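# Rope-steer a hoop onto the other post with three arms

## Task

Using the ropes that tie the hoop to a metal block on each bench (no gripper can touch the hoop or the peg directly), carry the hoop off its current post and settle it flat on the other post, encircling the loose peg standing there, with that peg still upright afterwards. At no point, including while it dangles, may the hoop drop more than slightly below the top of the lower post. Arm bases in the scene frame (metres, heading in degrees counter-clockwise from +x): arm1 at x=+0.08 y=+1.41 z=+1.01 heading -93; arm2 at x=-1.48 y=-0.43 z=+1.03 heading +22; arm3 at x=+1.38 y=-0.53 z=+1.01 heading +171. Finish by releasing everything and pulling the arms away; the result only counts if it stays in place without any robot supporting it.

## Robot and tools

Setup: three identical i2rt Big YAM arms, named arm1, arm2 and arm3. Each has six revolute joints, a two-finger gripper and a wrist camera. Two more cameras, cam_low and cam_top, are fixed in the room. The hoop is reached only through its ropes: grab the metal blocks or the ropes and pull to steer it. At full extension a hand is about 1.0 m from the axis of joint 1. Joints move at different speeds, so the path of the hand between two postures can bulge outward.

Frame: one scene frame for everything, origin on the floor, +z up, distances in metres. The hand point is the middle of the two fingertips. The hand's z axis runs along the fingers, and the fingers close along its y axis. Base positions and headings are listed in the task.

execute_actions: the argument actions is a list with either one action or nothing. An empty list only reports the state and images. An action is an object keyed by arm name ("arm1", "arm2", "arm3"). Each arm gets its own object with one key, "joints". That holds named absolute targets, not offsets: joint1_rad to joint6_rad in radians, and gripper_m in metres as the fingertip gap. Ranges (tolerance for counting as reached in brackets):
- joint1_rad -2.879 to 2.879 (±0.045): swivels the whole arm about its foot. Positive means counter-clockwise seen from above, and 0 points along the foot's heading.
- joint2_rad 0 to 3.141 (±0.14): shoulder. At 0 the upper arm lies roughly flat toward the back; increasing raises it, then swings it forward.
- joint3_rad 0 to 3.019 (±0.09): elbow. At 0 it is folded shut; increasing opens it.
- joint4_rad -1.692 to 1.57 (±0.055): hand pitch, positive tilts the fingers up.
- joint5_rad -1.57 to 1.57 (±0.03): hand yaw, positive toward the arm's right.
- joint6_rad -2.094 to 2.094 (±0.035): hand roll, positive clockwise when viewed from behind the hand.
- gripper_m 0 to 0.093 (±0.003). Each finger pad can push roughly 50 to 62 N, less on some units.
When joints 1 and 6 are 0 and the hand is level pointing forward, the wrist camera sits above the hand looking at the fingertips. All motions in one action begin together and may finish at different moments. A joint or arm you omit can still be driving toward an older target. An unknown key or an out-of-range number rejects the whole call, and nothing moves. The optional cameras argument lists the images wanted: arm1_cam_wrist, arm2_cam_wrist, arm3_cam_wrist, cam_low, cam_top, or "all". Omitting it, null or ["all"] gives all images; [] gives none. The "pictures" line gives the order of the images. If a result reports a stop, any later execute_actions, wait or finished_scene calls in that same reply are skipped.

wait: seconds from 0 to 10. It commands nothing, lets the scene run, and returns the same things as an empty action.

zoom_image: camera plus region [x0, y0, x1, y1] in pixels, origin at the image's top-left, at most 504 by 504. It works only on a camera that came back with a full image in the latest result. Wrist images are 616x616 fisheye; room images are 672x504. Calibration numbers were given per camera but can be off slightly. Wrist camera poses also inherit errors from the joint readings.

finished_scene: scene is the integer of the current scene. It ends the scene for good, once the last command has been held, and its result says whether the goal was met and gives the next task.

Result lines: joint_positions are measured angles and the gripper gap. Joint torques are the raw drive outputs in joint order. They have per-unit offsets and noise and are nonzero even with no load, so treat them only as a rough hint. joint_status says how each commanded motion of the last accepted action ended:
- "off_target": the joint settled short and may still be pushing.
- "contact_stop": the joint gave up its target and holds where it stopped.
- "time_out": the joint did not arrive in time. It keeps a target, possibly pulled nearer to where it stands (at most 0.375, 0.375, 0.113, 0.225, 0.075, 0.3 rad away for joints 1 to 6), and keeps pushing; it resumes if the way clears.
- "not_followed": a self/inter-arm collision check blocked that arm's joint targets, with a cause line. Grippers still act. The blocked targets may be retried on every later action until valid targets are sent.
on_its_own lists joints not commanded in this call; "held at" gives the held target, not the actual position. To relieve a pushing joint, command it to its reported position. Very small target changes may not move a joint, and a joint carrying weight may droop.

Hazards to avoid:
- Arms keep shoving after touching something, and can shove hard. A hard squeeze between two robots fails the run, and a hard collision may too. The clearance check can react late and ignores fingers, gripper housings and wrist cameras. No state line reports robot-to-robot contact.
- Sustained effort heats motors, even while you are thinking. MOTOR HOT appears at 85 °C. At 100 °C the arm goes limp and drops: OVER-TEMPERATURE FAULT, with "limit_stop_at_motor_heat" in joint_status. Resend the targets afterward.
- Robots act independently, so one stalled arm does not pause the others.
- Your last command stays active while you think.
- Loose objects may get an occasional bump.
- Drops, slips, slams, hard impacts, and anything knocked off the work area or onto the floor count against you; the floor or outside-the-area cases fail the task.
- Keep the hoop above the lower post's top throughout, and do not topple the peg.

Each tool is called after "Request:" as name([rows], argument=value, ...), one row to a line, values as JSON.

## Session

Request:
execute_actions(actions=[], cameras=["cam_low","cam_top"])

Scene clock: 0.00 s.
Joint torques (N m, as the arm reports them, + toward a larger angle): no reading
arm1.joint_positions: joint1_rad=-0.277 joint2_rad=+0.418 joint3_rad=+1.405 joint4_rad=-1.339 joint5_rad=-0.288 joint6_rad=-0.480 gripper_m=+0.095
arm1.joint_status: not commanded
arm1.hand: x=+0.0823 y=+1.2683 z=+1.5898 quat_wxyz=(-0.321, -0.465, -0.670, +0.482) (m; scene frame)
arm2.joint_positions: joint1_rad=+0.104 joint2_rad=+0.449 joint3_rad=+1.420 joint4_rad=-1.341 joint5_rad=-0.004 joint6_rad=-0.795 gripper_m=+0.094
arm2.joint_status: not commanded
arm2.hand: x=-1.3426 y=-0.3540 z=+1.6169 quat_wxyz=(-0.559, +0.497, -0.658, +0.083) (m; scene frame)
arm3.joint_positions: joint1_rad=-0.162 joint2_rad=+0.316 joint3_rad=+1.698 joint4_rad=-1.218 joint5_rad=+0.004 joint6_rad=-0.658 gripper_m=+0.094
arm3.joint_status: not commanded
arm3.hand: x=+1.3793 y=-0.5321 z=+1.7405 quat_wxyz=(-0.359, +0.638, +0.107, -0.673) (m; scene frame)
pictures: cam_low, cam_top
Images, in order (width x height): cam_low 672x504, cam_top 672x504.

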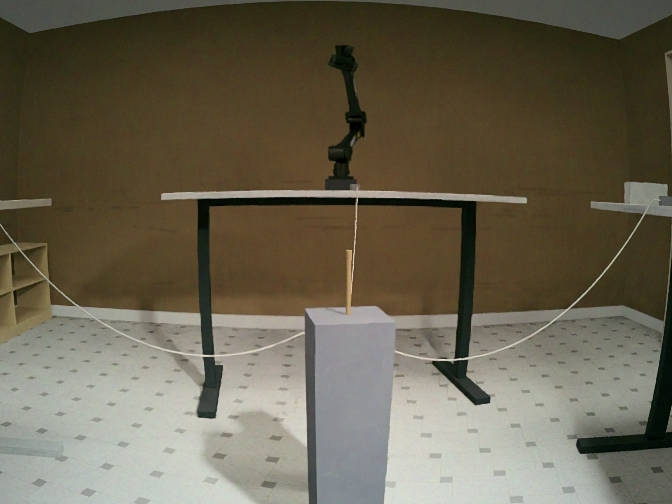

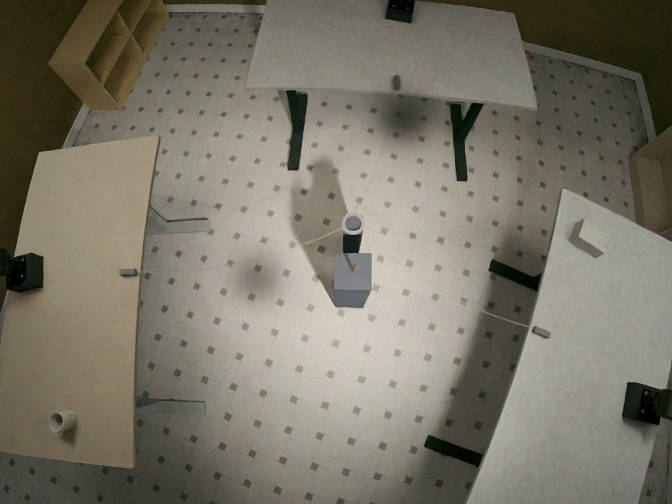

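Request:
execute_actions([
  {"arm1":{"joints":{"joint1_rad":0.095,"joint2_rad":1.94,"joint3_rad":1.43,"joint4_rad":-0.89,"joint5_rad":0,"joint6_rad":0}},"arm2":{"joints":{"joint1_rad":-0.18,"joint2_rad":2.0,"joint3_rad":1.5,"joint4_rad":-0.89,"joint5_rad":0,"joint6_rad":0}},"arm3":{"joints":{"joint1_rad":-0.257,"joint2_rad":1.97,"joint3_rad":1.46,"joint4_rad":-0.9,"joint5_rad":0,"joint6_rad":0}}},
], cameras=["arm1_cam_wrist","arm2_cam_wrist","arm3_cam_wrist"])

Scene clock: 6.20 s.
Joint torques (N m, as the arm reports them, + toward a larger angle): arm1=[ -0.27 -19.16   8.51   1.47   0.2    0.26] | arm2=[ -1.98 -17.81   9.01   0.59   0.2   -0.02] | arm3=[ -0.13 -18.     8.04   1.25  -0.09   0.24]
arm1.joint_positions: joint1_rad=+0.093 joint2_rad=+1.930 joint3_rad=+1.420 joint4_rad=-0.900 joint5_rad=-0.004 joint6_rad=-0.017 gripper_m=+0.095
arm1.joint_status: all done
arm1.hand: x=+0.1075 y=+0.8238 z=+1.0390 quat_wxyz=(-0.059, -0.682, -0.727, +0.055) (m; scene frame)
arm2.joint_positions: joint1_rad=-0.175 joint2_rad=+1.997 joint3_rad=+1.489 joint4_rad=-0.892 joint5_rad=-0.003 joint6_rad=-0.012 gripper_m=+0.094
arm2.joint_status: all done
arm2.hand: x=-0.8769 y=-0.2954 z=+1.0543 quat_wxyz=(-0.085, +0.114, -0.990, -0.010) (m; scene frame)
arm3.joint_positions: joint1_rad=-0.249 joint2_rad=+1.970 joint3_rad=+1.449 joint4_rad=-0.913 joint5_rad=+0.002 joint6_rad=-0.015 gripper_m=+0.094
arm3.joint_status: all done
arm3.hand: x=+0.8281 y=-0.2962 z=+1.0319 quat_wxyz=(-0.015, +0.979, -0.194, -0.067) (m; scene frame)
pictures: arm1_cam_wrist, arm2_cam_wrist, arm3_cam_wrist
camera_calibration (this result's frames):
arm1_cam_wrist: T_world_to_cam=[[-0.99822, -0.0595239, 0.00360336, 0.154181], [-0.051522, 0.891298, 0.450481, -1.19053], [-0.0300261, 0.449494, -0.892779, 0.680316], [0, 0, 0, 1]] pos_world=[0.112995, 0.764498, 1.14313]
arm2_cam_wrist: T_world_to_cam=[[0.233707, -0.972049, 0.0224118, -0.109604], [-0.875768, -0.200433, 0.439155, -1.27808], [-0.422388, -0.122261, -0.898132, 0.661537], [0, 0, 0, 1]] pos_world=[-0.814264, -0.281831, 1.15788]
arm3_cam_wrist: T_world_to_cam=[[0.382624, 0.9239, 0.00262457, -0.0397989], [0.823325, -0.342258, 0.452765, -1.24745], [0.419208, -0.171078, -0.891626, 0.64753], [0, 0, 0, 1]] pos_world=[0.770833, -0.279401, 1.14226]
Images, in order (width x height): arm1_cam_wrist 616x616, arm2_cam_wrist 616x616, arm3_cam_wrist 616x616.

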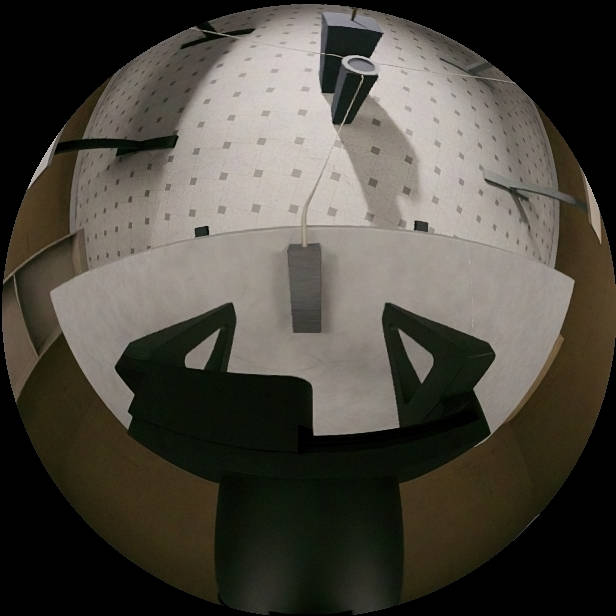

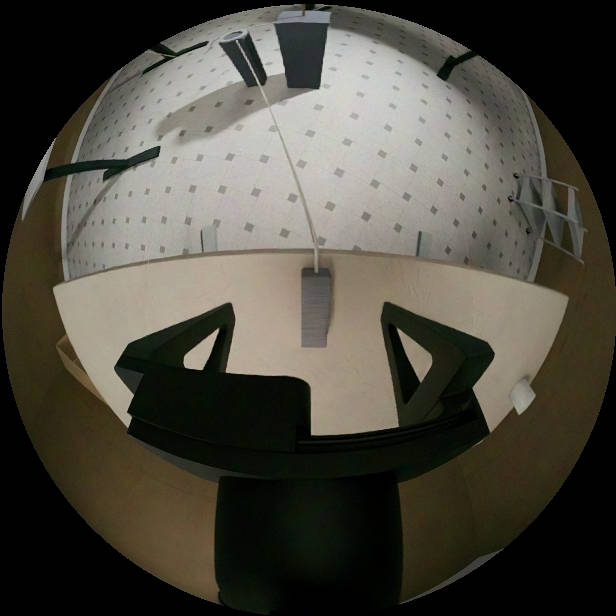

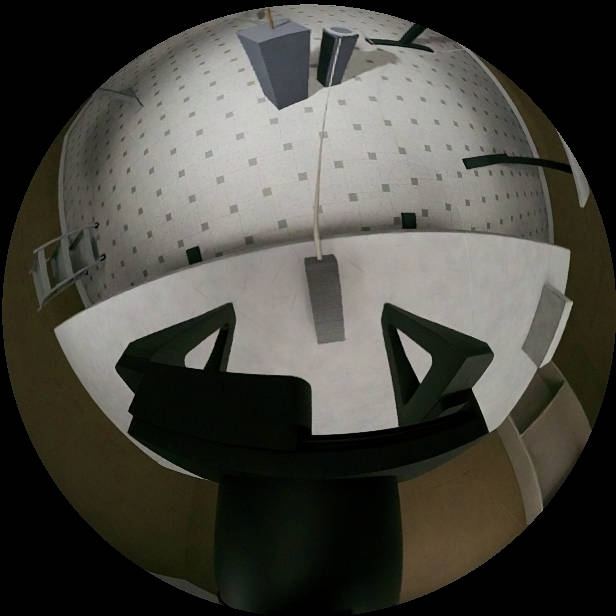

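Request:
execute_actions([
  {"arm1":{"joints":{"joint2_rad":2.045}},"arm2":{"joints":{"joint2_rad":2.115,"joint4_rad":-0.95}},"arm3":{"joints":{"joint1_rad":-0.28,"joint2_rad":2.065,"joint6_rad":-0.13}}},
], cameras=[])

Scene clock: 9.70 s.
Joint torques (N m, as the arm reports them, + toward a larger angle): arm1=[ -0.22 -21.28   7.93   1.23   0.2    0.26] | arm2=[ -1.28 -18.28   8.09   0.09   0.17   0.02] | arm3=[ -0.25 -18.69   7.5    1.07  -0.1   -0.13]
arm1.joint_positions: joint1_rad=+0.093 joint2_rad=+2.042 joint3_rad=+1.420 joint4_rad=-0.900 joint5_rad=-0.004 joint6_rad=-0.017 gripper_m=+0.095
arm1.joint_status: all done
arm1.hand: x=+0.1069 y=+0.8383 z=+0.9763 quat_wxyz=(-0.019, -0.684, -0.729, +0.016) (m; scene frame)
arm2.joint_positions: joint1_rad=-0.175 joint2_rad=+2.120 joint3_rad=+1.489 joint4_rad=-0.943 joint5_rad=-0.003 joint6_rad=-0.012 gripper_m=+0.094
arm2.joint_status: all done
arm2.hand: x=-0.9068 y=-0.3020 z=+0.9819 quat_wxyz=(+0.001, +0.114, -0.993, -0.001) (m; scene frame)
arm3.joint_positions: joint1_rad=-0.268 joint2_rad=+2.063 joint3_rad=+1.449 joint4_rad=-0.913 joint5_rad=+0.002 joint6_rad=-0.115 gripper_m=+0.094
arm3.joint_status: all done
arm3.hand: x=+0.8442 y=-0.2914 z=+0.9792 quat_wxyz=(-0.006, +0.988, -0.155, -0.021) (m; scene frame)
pictures: none
No camera images: the call's "cameras" was empty. Leave "cameras" out to get every camera's image.

Request:
execute_actions([
  {"arm1":{"joints":{"joint2_rad":2.08}},"arm3":{"joints":{"joint2_rad":2.105}},"arm2":{"joints":{"gripper_m":0}}},
], cameras=[])

Request:
execute_actions([
  {"arm1":{"joints":{"gripper_m":0}},"arm3":{"joints":{"gripper_m":0}}},
], cameras=["arm1_cam_wrist","arm2_cam_wrist","arm3_cam_wrist"])

Scene clock: 12.87 s.
Joint torques (N m, as the arm reports them, + toward a larger angle): arm1=[ -0.28 -18.66   7.97   1.24   0.19   0.27] | arm2=[ -2.14 -18.95   8.12  -0.09   0.11  -0.02] | arm3=[ -0.43 -17.18   7.47   0.97  -0.11  -0.12]
arm1.joint_positions: joint1_rad=+0.093 joint2_rad=+2.053 joint3_rad=+1.420 joint4_rad=-0.900 joint5_rad=-0.004 joint6_rad=-0.017 gripper_m=+0.095
arm1.joint_status: all done
arm1.hand: x=+0.1068 y=+0.8400 z=+0.9704 quat_wxyz=(-0.015, -0.684, -0.729, +0.012) (m; scene frame)
arm2.joint_positions: joint1_rad=-0.175 joint2_rad=+2.120 joint3_rad=+1.489 joint4_rad=-0.943 joint5_rad=-0.002 joint6_rad=-0.011 gripper_m=+0.025
arm2.joint_status: gripper_m off_target (ended at +0.025, target +0.000)
arm2.hand: x=-0.9067 y=-0.3024 z=+0.9819 quat_wxyz=(+0.001, +0.113, -0.994, -0.001) (m; scene frame)
arm3.joint_positions: joint1_rad=-0.268 joint2_rad=+2.085 joint3_rad=+1.449 joint4_rad=-0.913 joint5_rad=+0.002 joint6_rad=-0.115 gripper_m=+0.094
arm3.joint_status: all done
arm3.hand: x=+0.8476 y=-0.2929 z=+0.9668 quat_wxyz=(-0.003, +0.988, -0.154, -0.011) (m; scene frame)
pictures: none
No camera images: the call's "cameras" was empty. Leave "cameras" out to get every camera's image.

Scene clock: 13.60 s.
Joint torques (N m, as the arm reports them, + toward a larger angle): arm1=[ -0.26 -18.66   7.9    1.23   0.16   0.25] | arm2=[ -1.14 -18.56   7.94  -0.03   0.13  -0.01] | arm3=[ -0.43 -17.24   7.4    0.97  -0.1   -0.1 ]
arm1.joint_positions: joint1_rad=+0.093 joint2_rad=+2.053 joint3_rad=+1.420 joint4_rad=-0.900 joint5_rad=-0.003 joint6_rad=-0.015 gripper_m=+0.025
arm1.joint_status: gripper_m off_target (ended at +0.025, target +0.000)
arm1.hand: x=+0.1069 y=+0.8400 z=+0.9704 quat_wxyz=(-0.015, -0.685, -0.728, +0.012) (m; scene frame)
arm2.joint_positions: joint1_rad=-0.175 joint2_rad=+2.120 joint3_rad=+1.489 joint4_rad=-0.943 joint5_rad=-0.002 joint6_rad=-0.011 gripper_m=+0.025
arm2.joint_status: not commanded
arm2.hand: x=-0.9067 y=-0.3024 z=+0.9819 quat_wxyz=(+0.001, +0.113, -0.994, -0.001) (m; scene frame)
arm3.joint_positions: joint1_rad=-0.268 joint2_rad=+2.085 joint3_rad=+1.449 joint4_rad=-0.913 joint5_rad=+0.002 joint6_rad=-0.117 gripper_m=+0.025
arm3.joint_status: gripper_m off_target (ended at +0.025, target +0.000)
arm3.hand: x=+0.8476 y=-0.2929 z=+0.9668 quat_wxyz=(-0.003, +0.988, -0.154, -0.011) (m; scene frame)
pictures: arm1_cam_wrist, arm2_cam_wrist, arm3_cam_wrist
camera_calibration (this result's frames):
arm1_cam_wrist: T_world_to_cam=[[-0.998295, -0.0583207, 0.00253299, 0.154792], [-0.0470757, 0.829951, 0.555847, -1.22532], [-0.0345196, 0.554779, -0.831281, 0.464119], [0, 0, 0, 1]] pos_world=[0.112866, 0.768498, 1.06651]
arm2_cam_wrist: T_world_to_cam=[[0.235278, -0.971724, 0.0199203, -0.103882], [-0.788802, -0.178933, 0.588026, -1.33455], [-0.567835, -0.154063, -0.808596, 0.353636], [0, 0, 0, 1]] pos_world=[-0.827449, -0.285259, 1.07277]
arm3_cam_wrist: T_world_to_cam=[[0.303889, 0.952702, 0.00329014, 0.0243776], [0.793775, -0.255102, 0.552127, -1.2784], [0.526852, -0.165174, -0.833753, 0.43638], [0, 0, 0, 1]] pos_world=[0.777445, -0.277268, 1.06959]
Images, in order (width x height): arm1_cam_wrist 616x616, arm2_cam_wrist 616x616, arm3_cam_wrist 616x616.

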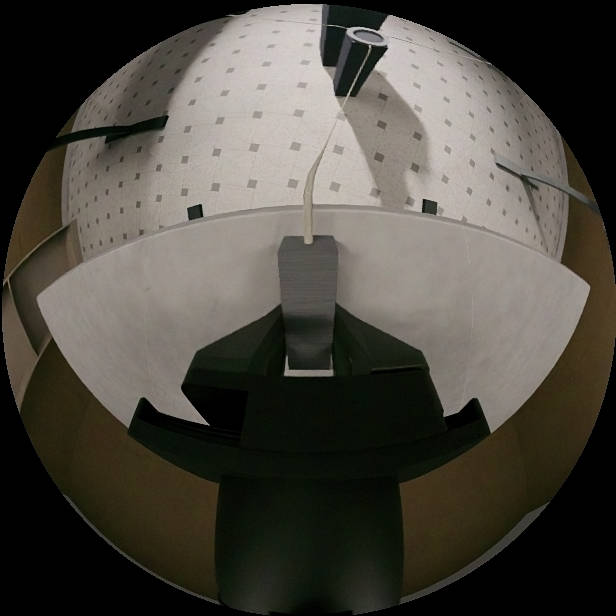

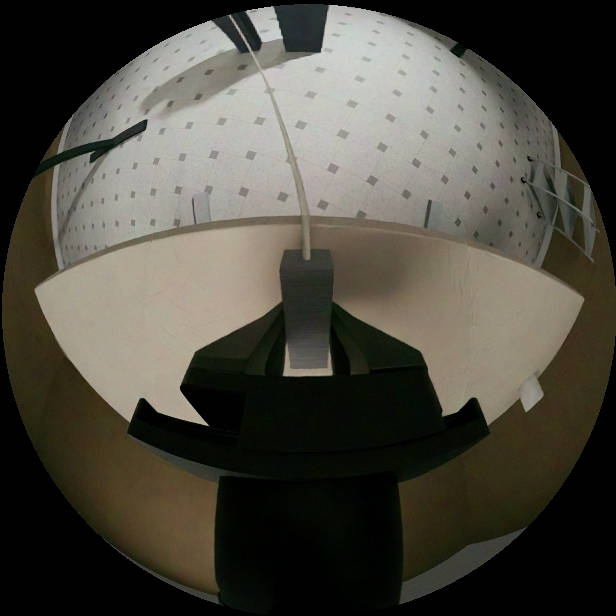

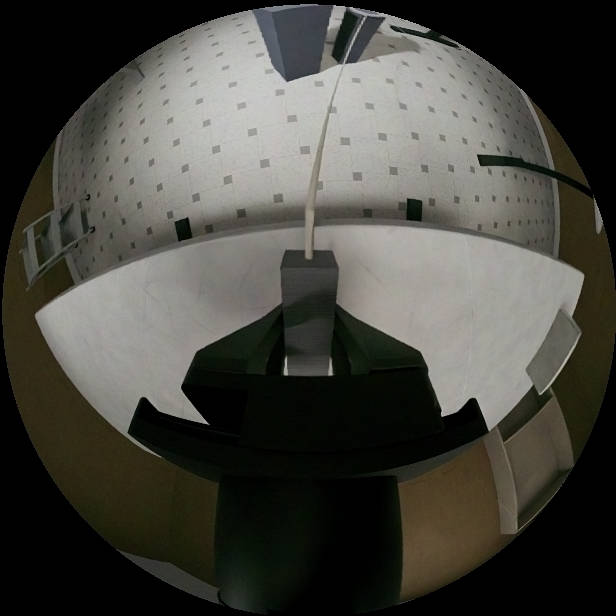

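Request:
execute_actions([
  {"arm1":{"joints":{"joint1_rad":0.4,"joint2_rad":1.665,"joint4_rad":-1.33}},"arm2":{"joints":{"joint2_rad":1.92}},"arm3":{"joints":{"joint2_rad":1.89}}},
])

Scene clock: 32.93 s.
Joint torques (N m, as the arm reports them, + toward a larger angle): arm1=[ -0.02 -16.11   9.53   0.04   0.11   0.24] | arm2=[ -2.26 -17.5    9.26   0.12   0.11  -0.02] | arm3=[ -0.39 -17.25   8.95   1.41  -0.09  -0.09]
arm1.joint_positions: joint1_rad=+0.393 joint2_rad=+1.658 joint3_rad=+1.419 joint4_rad=-1.316 joint5_rad=-0.002 joint6_rad=-0.014 gripper_m=+0.025
arm1.joint_status: all done
arm1.hand: x=+0.2491 y=+0.9464 z=+1.1726 quat_wxyz=(-0.007, -0.569, -0.822, +0.004) (m; scene frame)
arm2.joint_positions: joint1_rad=-0.175 joint2_rad=+1.915 joint3_rad=+1.489 joint4_rad=-0.944 joint5_rad=-0.002 joint6_rad=-0.011 gripper_m=+0.025
arm2.joint_status: all done
arm2.hand: x=-0.8821 y=-0.2969 z=+1.1007 quat_wxyz=(-0.100, +0.113, -0.988, -0.011) (m; scene frame)
arm3.joint_positions: joint1_rad=-0.268 joint2_rad=+1.880 joint3_rad=+1.442 joint4_rad=-0.913 joint5_rad=+0.002 joint6_rad=-0.117 gripper_m=+0.025
arm3.joint_status: all done
arm3.hand: x=+0.8282 y=-0.2840 z=+1.0815 quat_wxyz=(-0.030, +0.982, -0.153, -0.106) (m; scene frame)
pictures: arm1_cam_wrist, arm2_cam_wrist, arm3_cam_wrist, cam_low, cam_top
camera_calibration (this result's frames):
arm1_cam_wrist: T_world_to_cam=[[-0.936779, -0.349904, 0.00346945, 0.561966], [-0.284477, 0.767314, 0.574719, -1.32304], [-0.203758, 0.537397, -0.818344, 0.621545], [0, 0, 0, 1]] pos_world=[0.276708, 0.877805, 1.26706]
arm2_cam_wrist: T_world_to_cam=[[0.230993, -0.972664, 0.0237979, -0.115052], [-0.888939, -0.20104, 0.411546, -1.28466], [-0.395512, -0.116219, -0.911078, 0.740594], [0, 0, 0, 1]] pos_world=[-0.822497, -0.284104, 1.20618]
arm3_cam_wrist: T_world_to_cam=[[0.306783, 0.951421, 0.0261251, -0.00608905], [0.878024, -0.293498, 0.378064, -1.21639], [0.367365, -0.093045, -0.925411, 0.795439], [0, 0, 0, 1]] pos_world=[0.77767, -0.277202, 1.19614]
Images, in order (width x height): arm1_cam_wrist 616x616, arm2_cam_wrist 616x616, arm3_cam_wrist 616x616, cam_low 672x504, cam_top 672x504.

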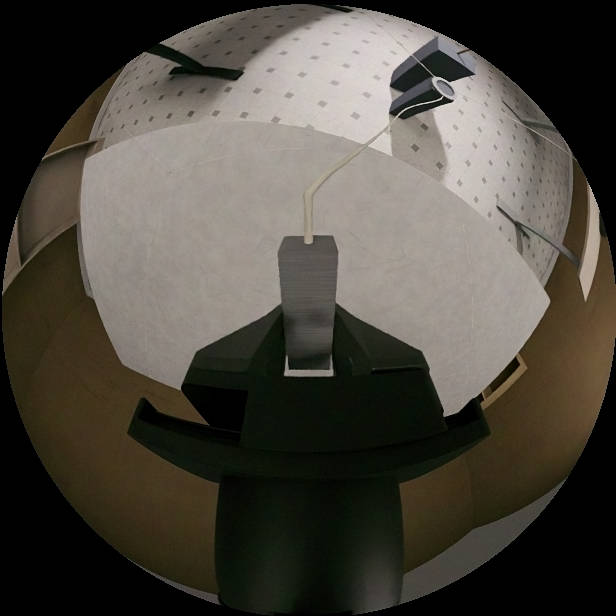

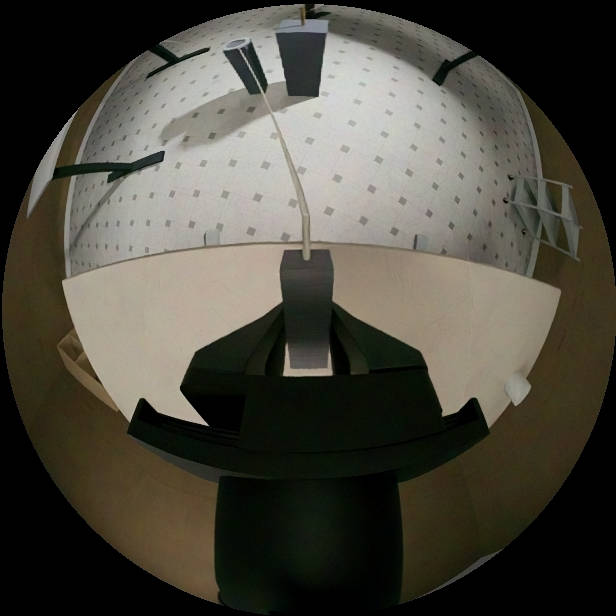

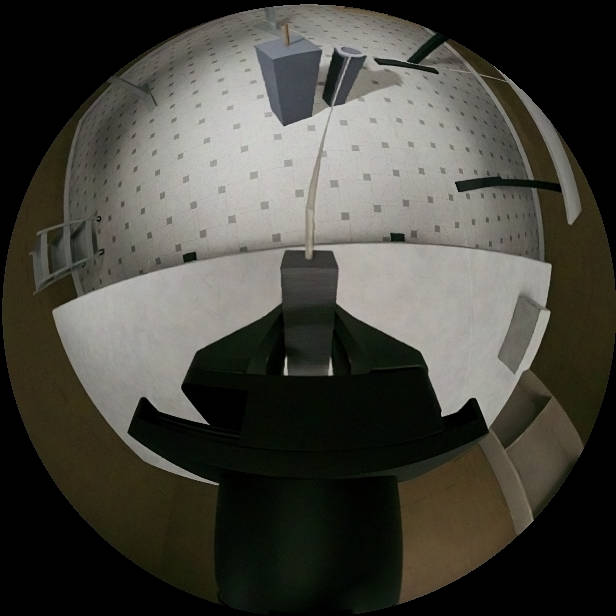

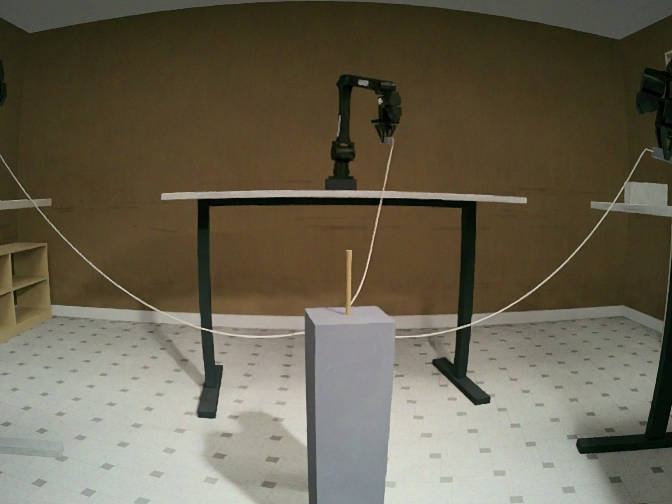

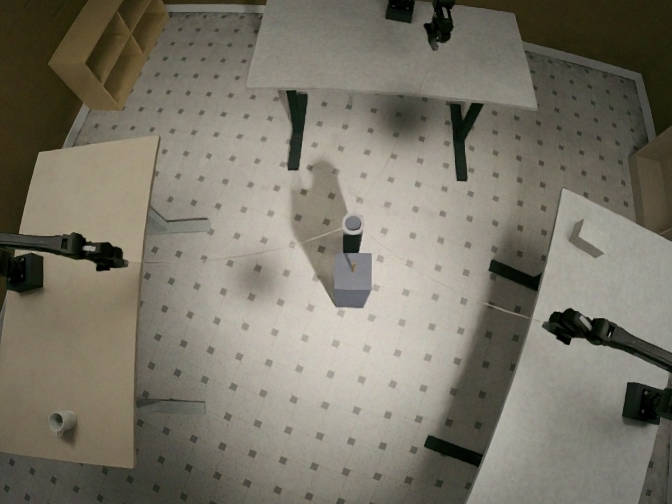

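Request:
execute_actions([
  {"arm1":{"joints":{"joint2_rad":1.59}},"arm2":{"joints":{"joint2_rad":1.79}},"arm3":{"joints":{"joint2_rad":1.76}}},
], cameras=["cam_low","cam_top","arm3_cam_wrist"])

Request:
zoom_image(camera="arm3_cam_wrist", region=[240, 0, 600, 200])

Scene clock: 37.90 s.
Joint torques (N m, as the arm reports them, + toward a larger angle): arm1=[  0.02 -16.29   9.71   0.21   0.11   0.24] | arm2=[ -1.48 -15.12   9.93   0.68   0.12  -0.01] | arm3=[ -0.39 -15.84   9.52   1.65  -0.1   -0.09]
arm1.joint_positions: joint1_rad=+0.393 joint2_rad=+1.593 joint3_rad=+1.419 joint4_rad=-1.316 joint5_rad=-0.002 joint6_rad=-0.014 gripper_m=+0.025
arm1.joint_status: all done
arm1.hand: x=+0.2480 y=+0.9495 z=+1.2036 quat_wxyz=(-0.033, -0.568, -0.822, +0.023) (m; scene frame)
arm2.joint_positions: joint1_rad=-0.175 joint2_rad=+1.782 joint3_rad=+1.489 joint4_rad=-0.945 joint5_rad=-0.002 joint6_rad=-0.011 gripper_m=+0.025
arm2.joint_status: all done
arm2.hand: x=-0.8789 y=-0.2962 z=+1.1794 quat_wxyz=(-0.166, +0.112, -0.980, -0.018) (m; scene frame)
arm3.joint_positions: joint1_rad=-0.268 joint2_rad=+1.753 joint3_rad=+1.442 joint4_rad=-0.913 joint5_rad=+0.002 joint6_rad=-0.117 gripper_m=+0.025
arm3.joint_status: all done
arm3.hand: x=+0.8253 y=-0.2826 z=+1.1550 quat_wxyz=(-0.047, +0.973, -0.152, -0.166) (m; scene frame)
pictures: arm3_cam_wrist, cam_low, cam_top
camera_calibration (this result's frames):
arm3_cam_wrist: T_world_to_cam=[[0.310744, 0.949645, 0.0401574, -0.02843], [0.914668, -0.310255, 0.259082, -1.13884], [0.258495, -0.0437775, -0.96502, 1.01412], [0, 0, 0, 1]] pos_world=[0.788354, -0.281938, 1.27485]
Images, in order (width x height): arm3_cam_wrist 616x616, cam_low 672x504, cam_top 672x504.

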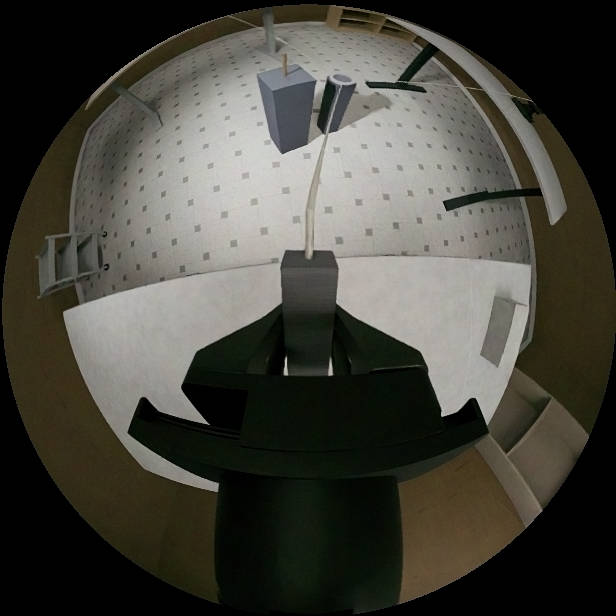

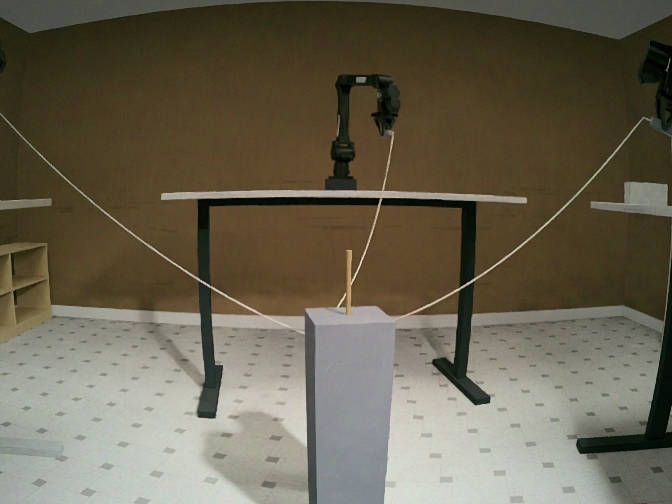

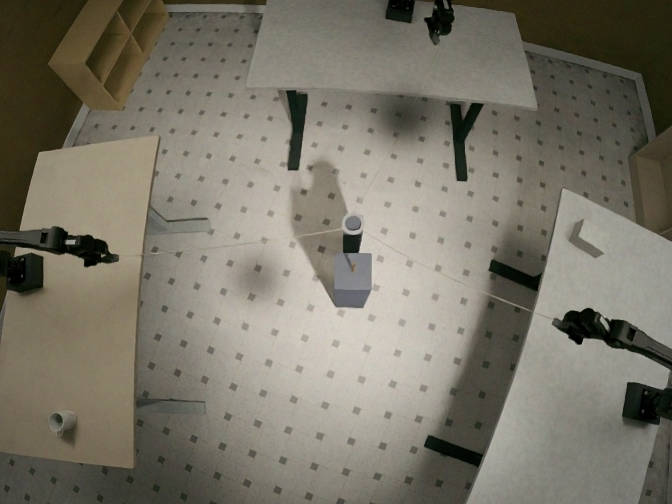

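Region (240, 0, 600, 200) of arm3_cam_wrist's 616x616 image, scaled by 1.400, with more detail than that image has.

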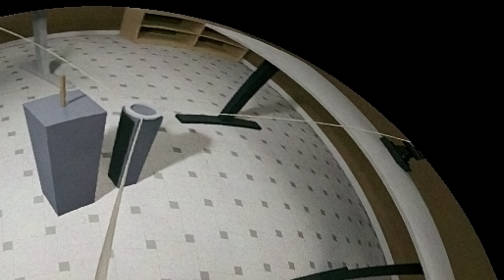

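Request:
execute_actions([
  {"arm1":{"joints":{"joint2_rad":1.42,"joint3_rad":1.33,"joint4_rad":-1.41}},"arm2":{"joints":{"joint2_rad":1.64,"joint4_rad":-1.1}},"arm3":{"joints":{"joint2_rad":1.605,"joint4_rad":-1.08}}},
], cameras=["cam_low","cam_top"])

Request:
execute_actions([
  {"arm1":{"joints":{"joint2_rad":1.18,"joint3_rad":1.21,"joint4_rad":-1.545}},"arm2":{"joints":{"joint2_rad":1.45,"joint4_rad":-1.32}},"arm3":{"joints":{"joint2_rad":1.405,"joint4_rad":-1.305}}},
], cameras=["cam_low","cam_top"])

Scene clock: 47.77 s.
Joint torques (N m, as the arm reports them, + toward a larger angle): arm1=[  0.09 -12.29   9.81   0.26   0.04   0.2 ] | arm2=[ -2.15 -13.96  10.27   0.48   0.1   -0.03] | arm3=[ -0.56 -13.75   9.8    0.26  -0.1   -0.09]
arm1.joint_positions: joint1_rad=+0.394 joint2_rad=+1.415 joint3_rad=+1.320 joint4_rad=-1.397 joint5_rad=+0.000 joint6_rad=-0.011 gripper_m=+0.025
arm1.joint_status: all done
arm1.hand: x=+0.2261 y=+1.0101 z=+1.2411 quat_wxyz=(-0.033, -0.570, -0.821, +0.023) (m; scene frame)
arm2.joint_positions: joint1_rad=-0.175 joint2_rad=+1.637 joint3_rad=+1.489 joint4_rad=-1.091 joint5_rad=-0.002 joint6_rad=-0.011 gripper_m=+0.025
arm2.joint_status: all done
arm2.hand: x=-0.9193 y=-0.3051 z=+1.2503 quat_wxyz=(-0.165, +0.112, -0.980, -0.018) (m; scene frame)
arm3.joint_positions: joint1_rad=-0.268 joint2_rad=+1.598 joint3_rad=+1.442 joint4_rad=-1.066 joint5_rad=+0.002 joint6_rad=-0.117 gripper_m=+0.025
arm3.joint_status: all done
arm3.hand: x=+0.8647 y=-0.3003 z=+1.2294 quat_wxyz=(-0.047, +0.973, -0.152, -0.167) (m; scene frame)
pictures: cam_low, cam_top
Images, in order (width x height): cam_low 672x504, cam_top 672x504.

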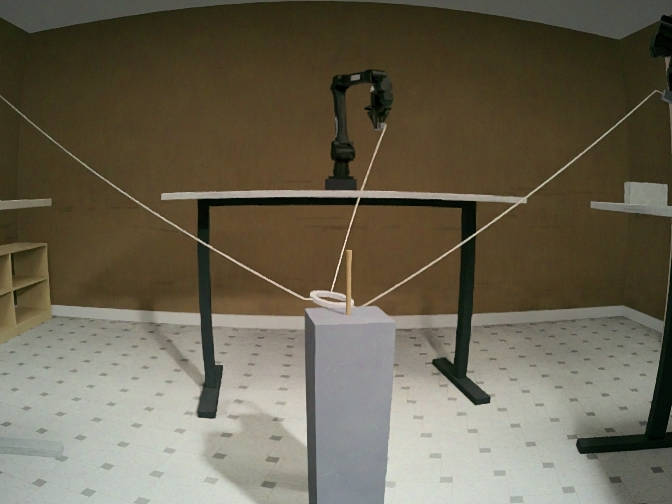

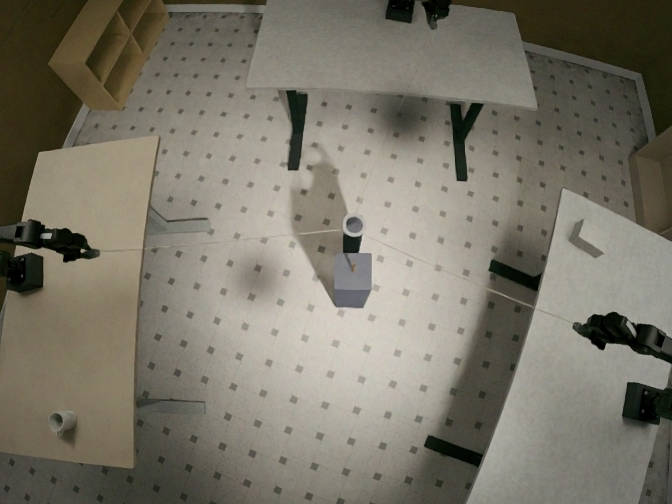

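Scene clock: 49.03 s.
Joint torques (N m, as the arm reports them, + toward a larger angle): arm1=[ 0.05 -8.08  9.83  0.2   0.02  0.2 ] | arm2=[ -1.52 -11.97  10.36   0.3    0.12   0.03] | arm3=[ -0.47 -11.18   9.83   0.24  -0.1   -0.09]
arm1.joint_positions: joint1_rad=+0.394 joint2_rad=+1.175 joint3_rad=+1.198 joint4_rad=-1.532 joint5_rad=+0.000 joint6_rad=-0.011 gripper_m=+0.025
arm1.joint_status: all done
arm1.hand: x=+0.1941 y=+1.0988 z=+1.2766 quat_wxyz=(-0.025, -0.570, -0.821, +0.018) (m; scene frame)
arm2.joint_positions: joint1_rad=-0.175 joint2_rad=+1.456 joint3_rad=+1.489 joint4_rad=-1.311 joint5_rad=-0.002 joint6_rad=-0.011 gripper_m=+0.025
arm2.joint_status: all done
arm2.hand: x=-0.9915 y=-0.3209 z=+1.3270 quat_wxyz=(-0.146, +0.112, -0.983, -0.016) (m; scene frame)
arm3.joint_positions: joint1_rad=-0.268 joint2_rad=+1.405 joint3_rad=+1.441 joint4_rad=-1.291 joint5_rad=+0.002 joint6_rad=-0.117 gripper_m=+0.025
arm3.joint_status: all done
arm3.hand: x=+0.9348 y=-0.3320 z=+1.3080 quat_wxyz=(-0.043, +0.976, -0.152, -0.152) (m; scene frame)
pictures: cam_low, cam_top
Images, in order (width x height): cam_low 672x504, cam_top 672x504.

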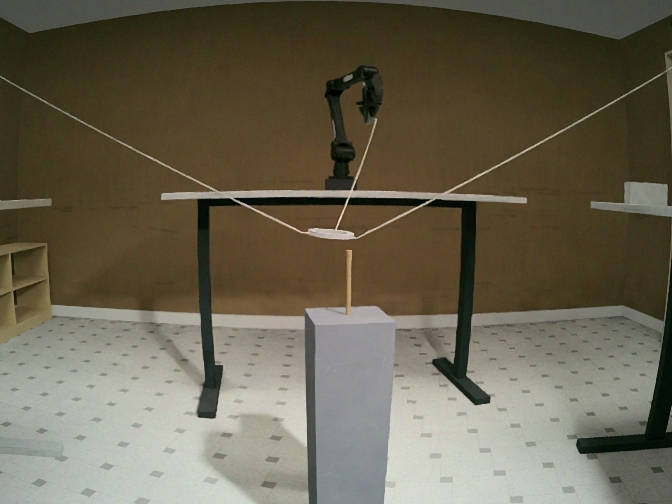

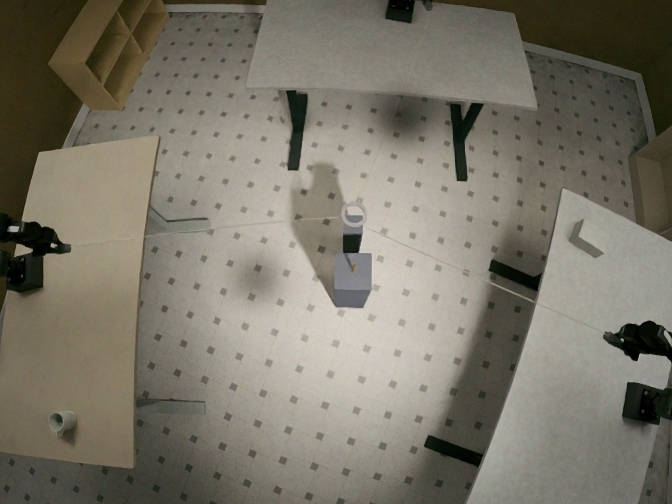

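Request:
execute_actions([
  {"arm1":{"joints":{"joint1_rad":0.05,"joint2_rad":1.265,"joint3_rad":1.44,"joint4_rad":-1.635}},"arm2":{"joints":{"joint1_rad":-0.39,"joint3_rad":1.655,"joint4_rad":-1.47}},"arm3":{"joints":{"joint1_rad":-0.075,"joint2_rad":1.297,"joint3_rad":1.55,"joint4_rad":-1.515}}},
], cameras=["cam_low","cam_top"])

Scene clock: 60.87 s.
Joint torques (N m, as the arm reports them, + toward a larger angle): arm1=[  0.06 -10.84  12.02   0.06   0.02   0.19] | arm2=[ -1.75 -11.74  13.93   0.22   0.05  -0.02] | arm3=[-0.51 -9.17 11.57  0.11  0.01 -0.09]
arm1.joint_positions: joint1_rad=+0.043 joint2_rad=+1.276 joint3_rad=+1.401 joint4_rad=-1.618 joint5_rad=+0.000 joint6_rad=-0.011 gripper_m=+0.025
arm1.joint_status: all done
arm1.hand: x=+0.0783 y=+1.0397 z=+1.3223 quat_wxyz=(-0.027, -0.704, -0.709, +0.028) (m; scene frame)
arm2.joint_positions: joint1_rad=-0.392 joint2_rad=+1.459 joint3_rad=+1.600 joint4_rad=-1.459 joint5_rad=-0.001 joint6_rad=-0.011 gripper_m=+0.025
arm2.joint_status: all done
arm2.hand: x=-0.9920 y=-0.4286 z=+1.3651 quat_wxyz=(-0.127, +0.005, -0.992, +0.000) (m; scene frame)
arm3.joint_positions: joint1_rad=-0.064 joint2_rad=+1.296 joint3_rad=+1.502 joint4_rad=-1.499 joint5_rad=-0.001 joint6_rad=-0.117 gripper_m=+0.025
arm3.joint_status: all done
arm3.hand: x=+0.9606 y=-0.4388 z=+1.3678 quat_wxyz=(-0.022, +0.989, -0.052, -0.137) (m; scene frame)
pictures: cam_low, cam_top
Images, in order (width x height): cam_low 672x504, cam_top 672x504.

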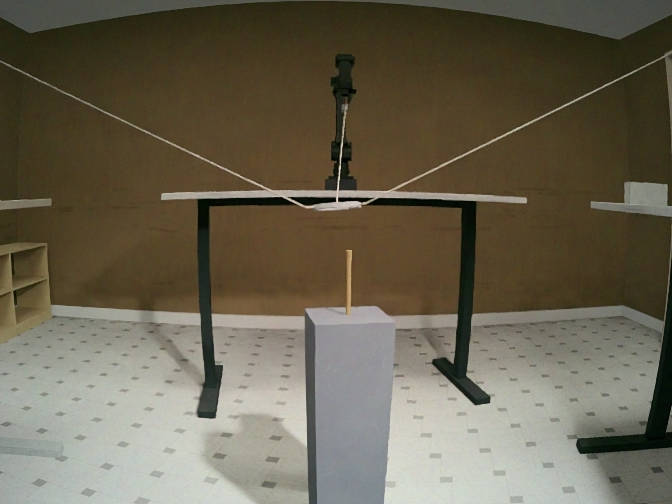

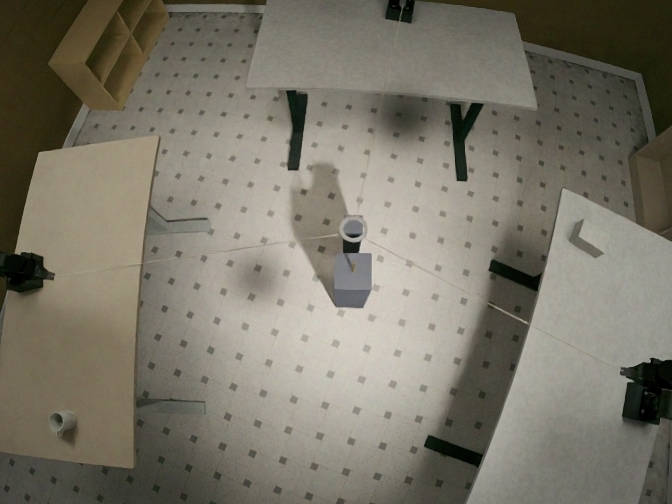

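Request:
execute_actions([
  {"arm1":{"joints":{"joint2_rad":1.58,"joint3_rad":1.765,"joint4_rad":-1.645}},"arm2":{"joints":{"joint1_rad":-0.618,"joint2_rad":1.54,"joint3_rad":1.78}},"arm3":{"joints":{"joint1_rad":0.205,"joint2_rad":1.225,"joint3_rad":1.43,"joint4_rad":-1.525}}},
], cameras=["cam_low","cam_top"])

Request:
zoom_image(camera="cam_top", region=[300, 210, 410, 310])

Scene clock: 65.93 s.
Joint torques (N m, as the arm reports them, + toward a larger angle): arm1=[  0.07 -17.46  12.98   0.31   0.02   0.2 ] | arm2=[ -1.55 -13.67  14.97   0.5    0.07   0.01] | arm3=[ 0.3  -9.67  8.87  0.07 -0.09 -0.09]
arm1.joint_positions: joint1_rad=+0.043 joint2_rad=+1.597 joint3_rad=+1.712 joint4_rad=-1.635 joint5_rad=+0.000 joint6_rad=-0.011 gripper_m=+0.025
arm1.joint_status: all done
arm1.hand: x=+0.0778 y=+0.9228 z=+1.3126 quat_wxyz=(-0.018, -0.705, -0.709, +0.018) (m; scene frame)
arm2.joint_positions: joint1_rad=-0.615 joint2_rad=+1.552 joint3_rad=+1.713 joint4_rad=-1.464 joint5_rad=-0.001 joint6_rad=-0.011 gripper_m=+0.025
arm2.joint_status: all done
arm2.hand: x=-0.9674 y=-0.5446 z=+1.3696 quat_wxyz=(-0.133, -0.105, -0.985, +0.015) (m; scene frame)
arm3.joint_positions: joint1_rad=+0.208 joint2_rad=+1.243 joint3_rad=+1.423 joint4_rad=-1.510 joint5_rad=+0.002 joint6_rad=-0.117 gripper_m=+0.025
arm3.joint_status: all done
arm3.hand: x=+0.9778 y=-0.5522 z=+1.3535 quat_wxyz=(-0.004, +0.989, +0.083, -0.120) (m; scene frame)
pictures: cam_low, cam_top
Images, in order (width x height): cam_low 672x504, cam_top 672x504.

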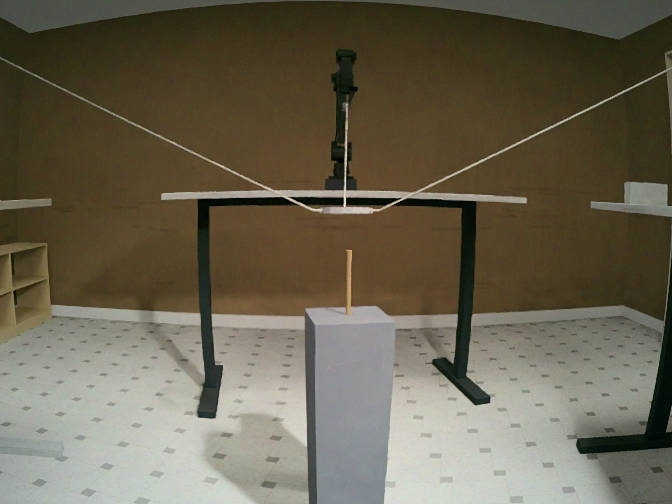

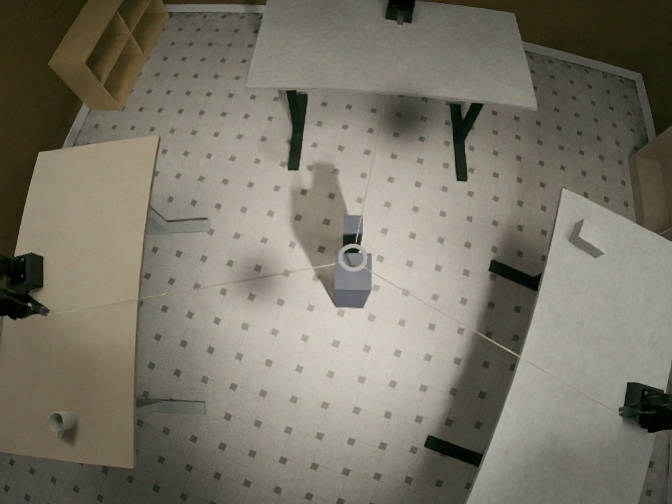

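Region (300, 210, 410, 310) of cam_top's 672x504 image, scaled by 4.582, with more detail than that image has; it fills the top 458 rows of this view, and the rest is white.

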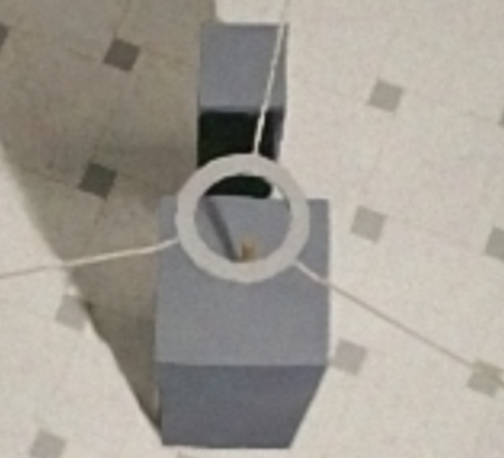

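Request:
execute_actions([
  {"arm1":{"joints":{"joint2_rad":1.72}},"arm2":{"joints":{"joint2_rad":1.67}},"arm3":{"joints":{"joint2_rad":1.37}}},
], cameras=["cam_low","cam_top"])

Request:
zoom_image(camera="cam_top", region=[300, 210, 410, 310])

Scene clock: 70.97 s.
Joint torques (N m, as the arm reports them, + toward a larger angle): arm1=[  0.1  -20.01  11.71   0.03   0.02   0.21] | arm2=[ -1.81 -16.02  13.51   0.39   0.04  -0.02] | arm3=[  0.17 -12.46   9.32  -0.26  -0.09  -0.09]
arm1.joint_positions: joint1_rad=+0.043 joint2_rad=+1.737 joint3_rad=+1.728 joint4_rad=-1.635 joint5_rad=+0.000 joint6_rad=-0.011 gripper_m=+0.025
arm1.joint_status: all done
arm1.hand: x=+0.0777 y=+0.8990 z=+1.2510 quat_wxyz=(+0.026, -0.705, -0.709, -0.026) (m; scene frame)
arm2.joint_positions: joint1_rad=-0.615 joint2_rad=+1.692 joint3_rad=+1.729 joint4_rad=-1.464 joint5_rad=-0.001 joint6_rad=-0.011 gripper_m=+0.025
arm2.joint_status: all done
arm2.hand: x=-0.9407 y=-0.5506 z=+1.3042 quat_wxyz=(-0.072, -0.106, -0.992, +0.008) (m; scene frame)
arm3.joint_positions: joint1_rad=+0.208 joint2_rad=+1.391 joint3_rad=+1.413 joint4_rad=-1.510 joint5_rad=+0.002 joint6_rad=-0.117 gripper_m=+0.025
arm3.joint_status: all done
arm3.hand: x=+0.9533 y=-0.5535 z=+1.2915 quat_wxyz=(-0.002, +0.996, +0.084, -0.042) (m; scene frame)
pictures: cam_low, cam_top
Images, in order (width x height): cam_low 672x504, cam_top 672x504.

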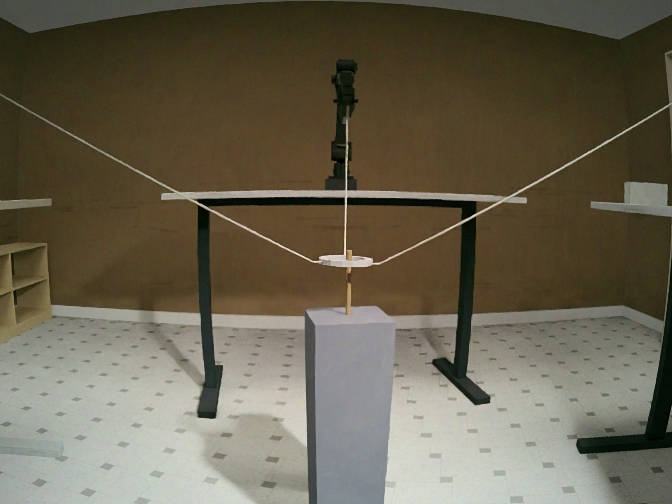

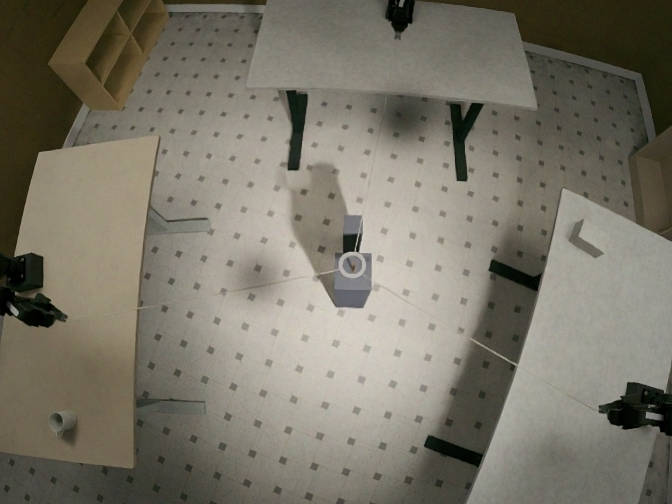

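Region (300, 210, 410, 310) of cam_top's 672x504 image, scaled by 4.582, with more detail than that image has; it fills the top 458 rows of this view, and the rest is white.

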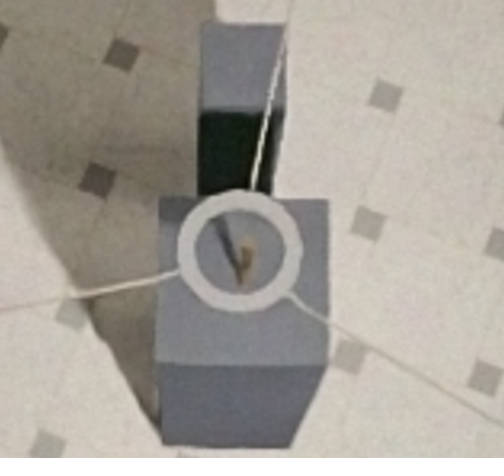

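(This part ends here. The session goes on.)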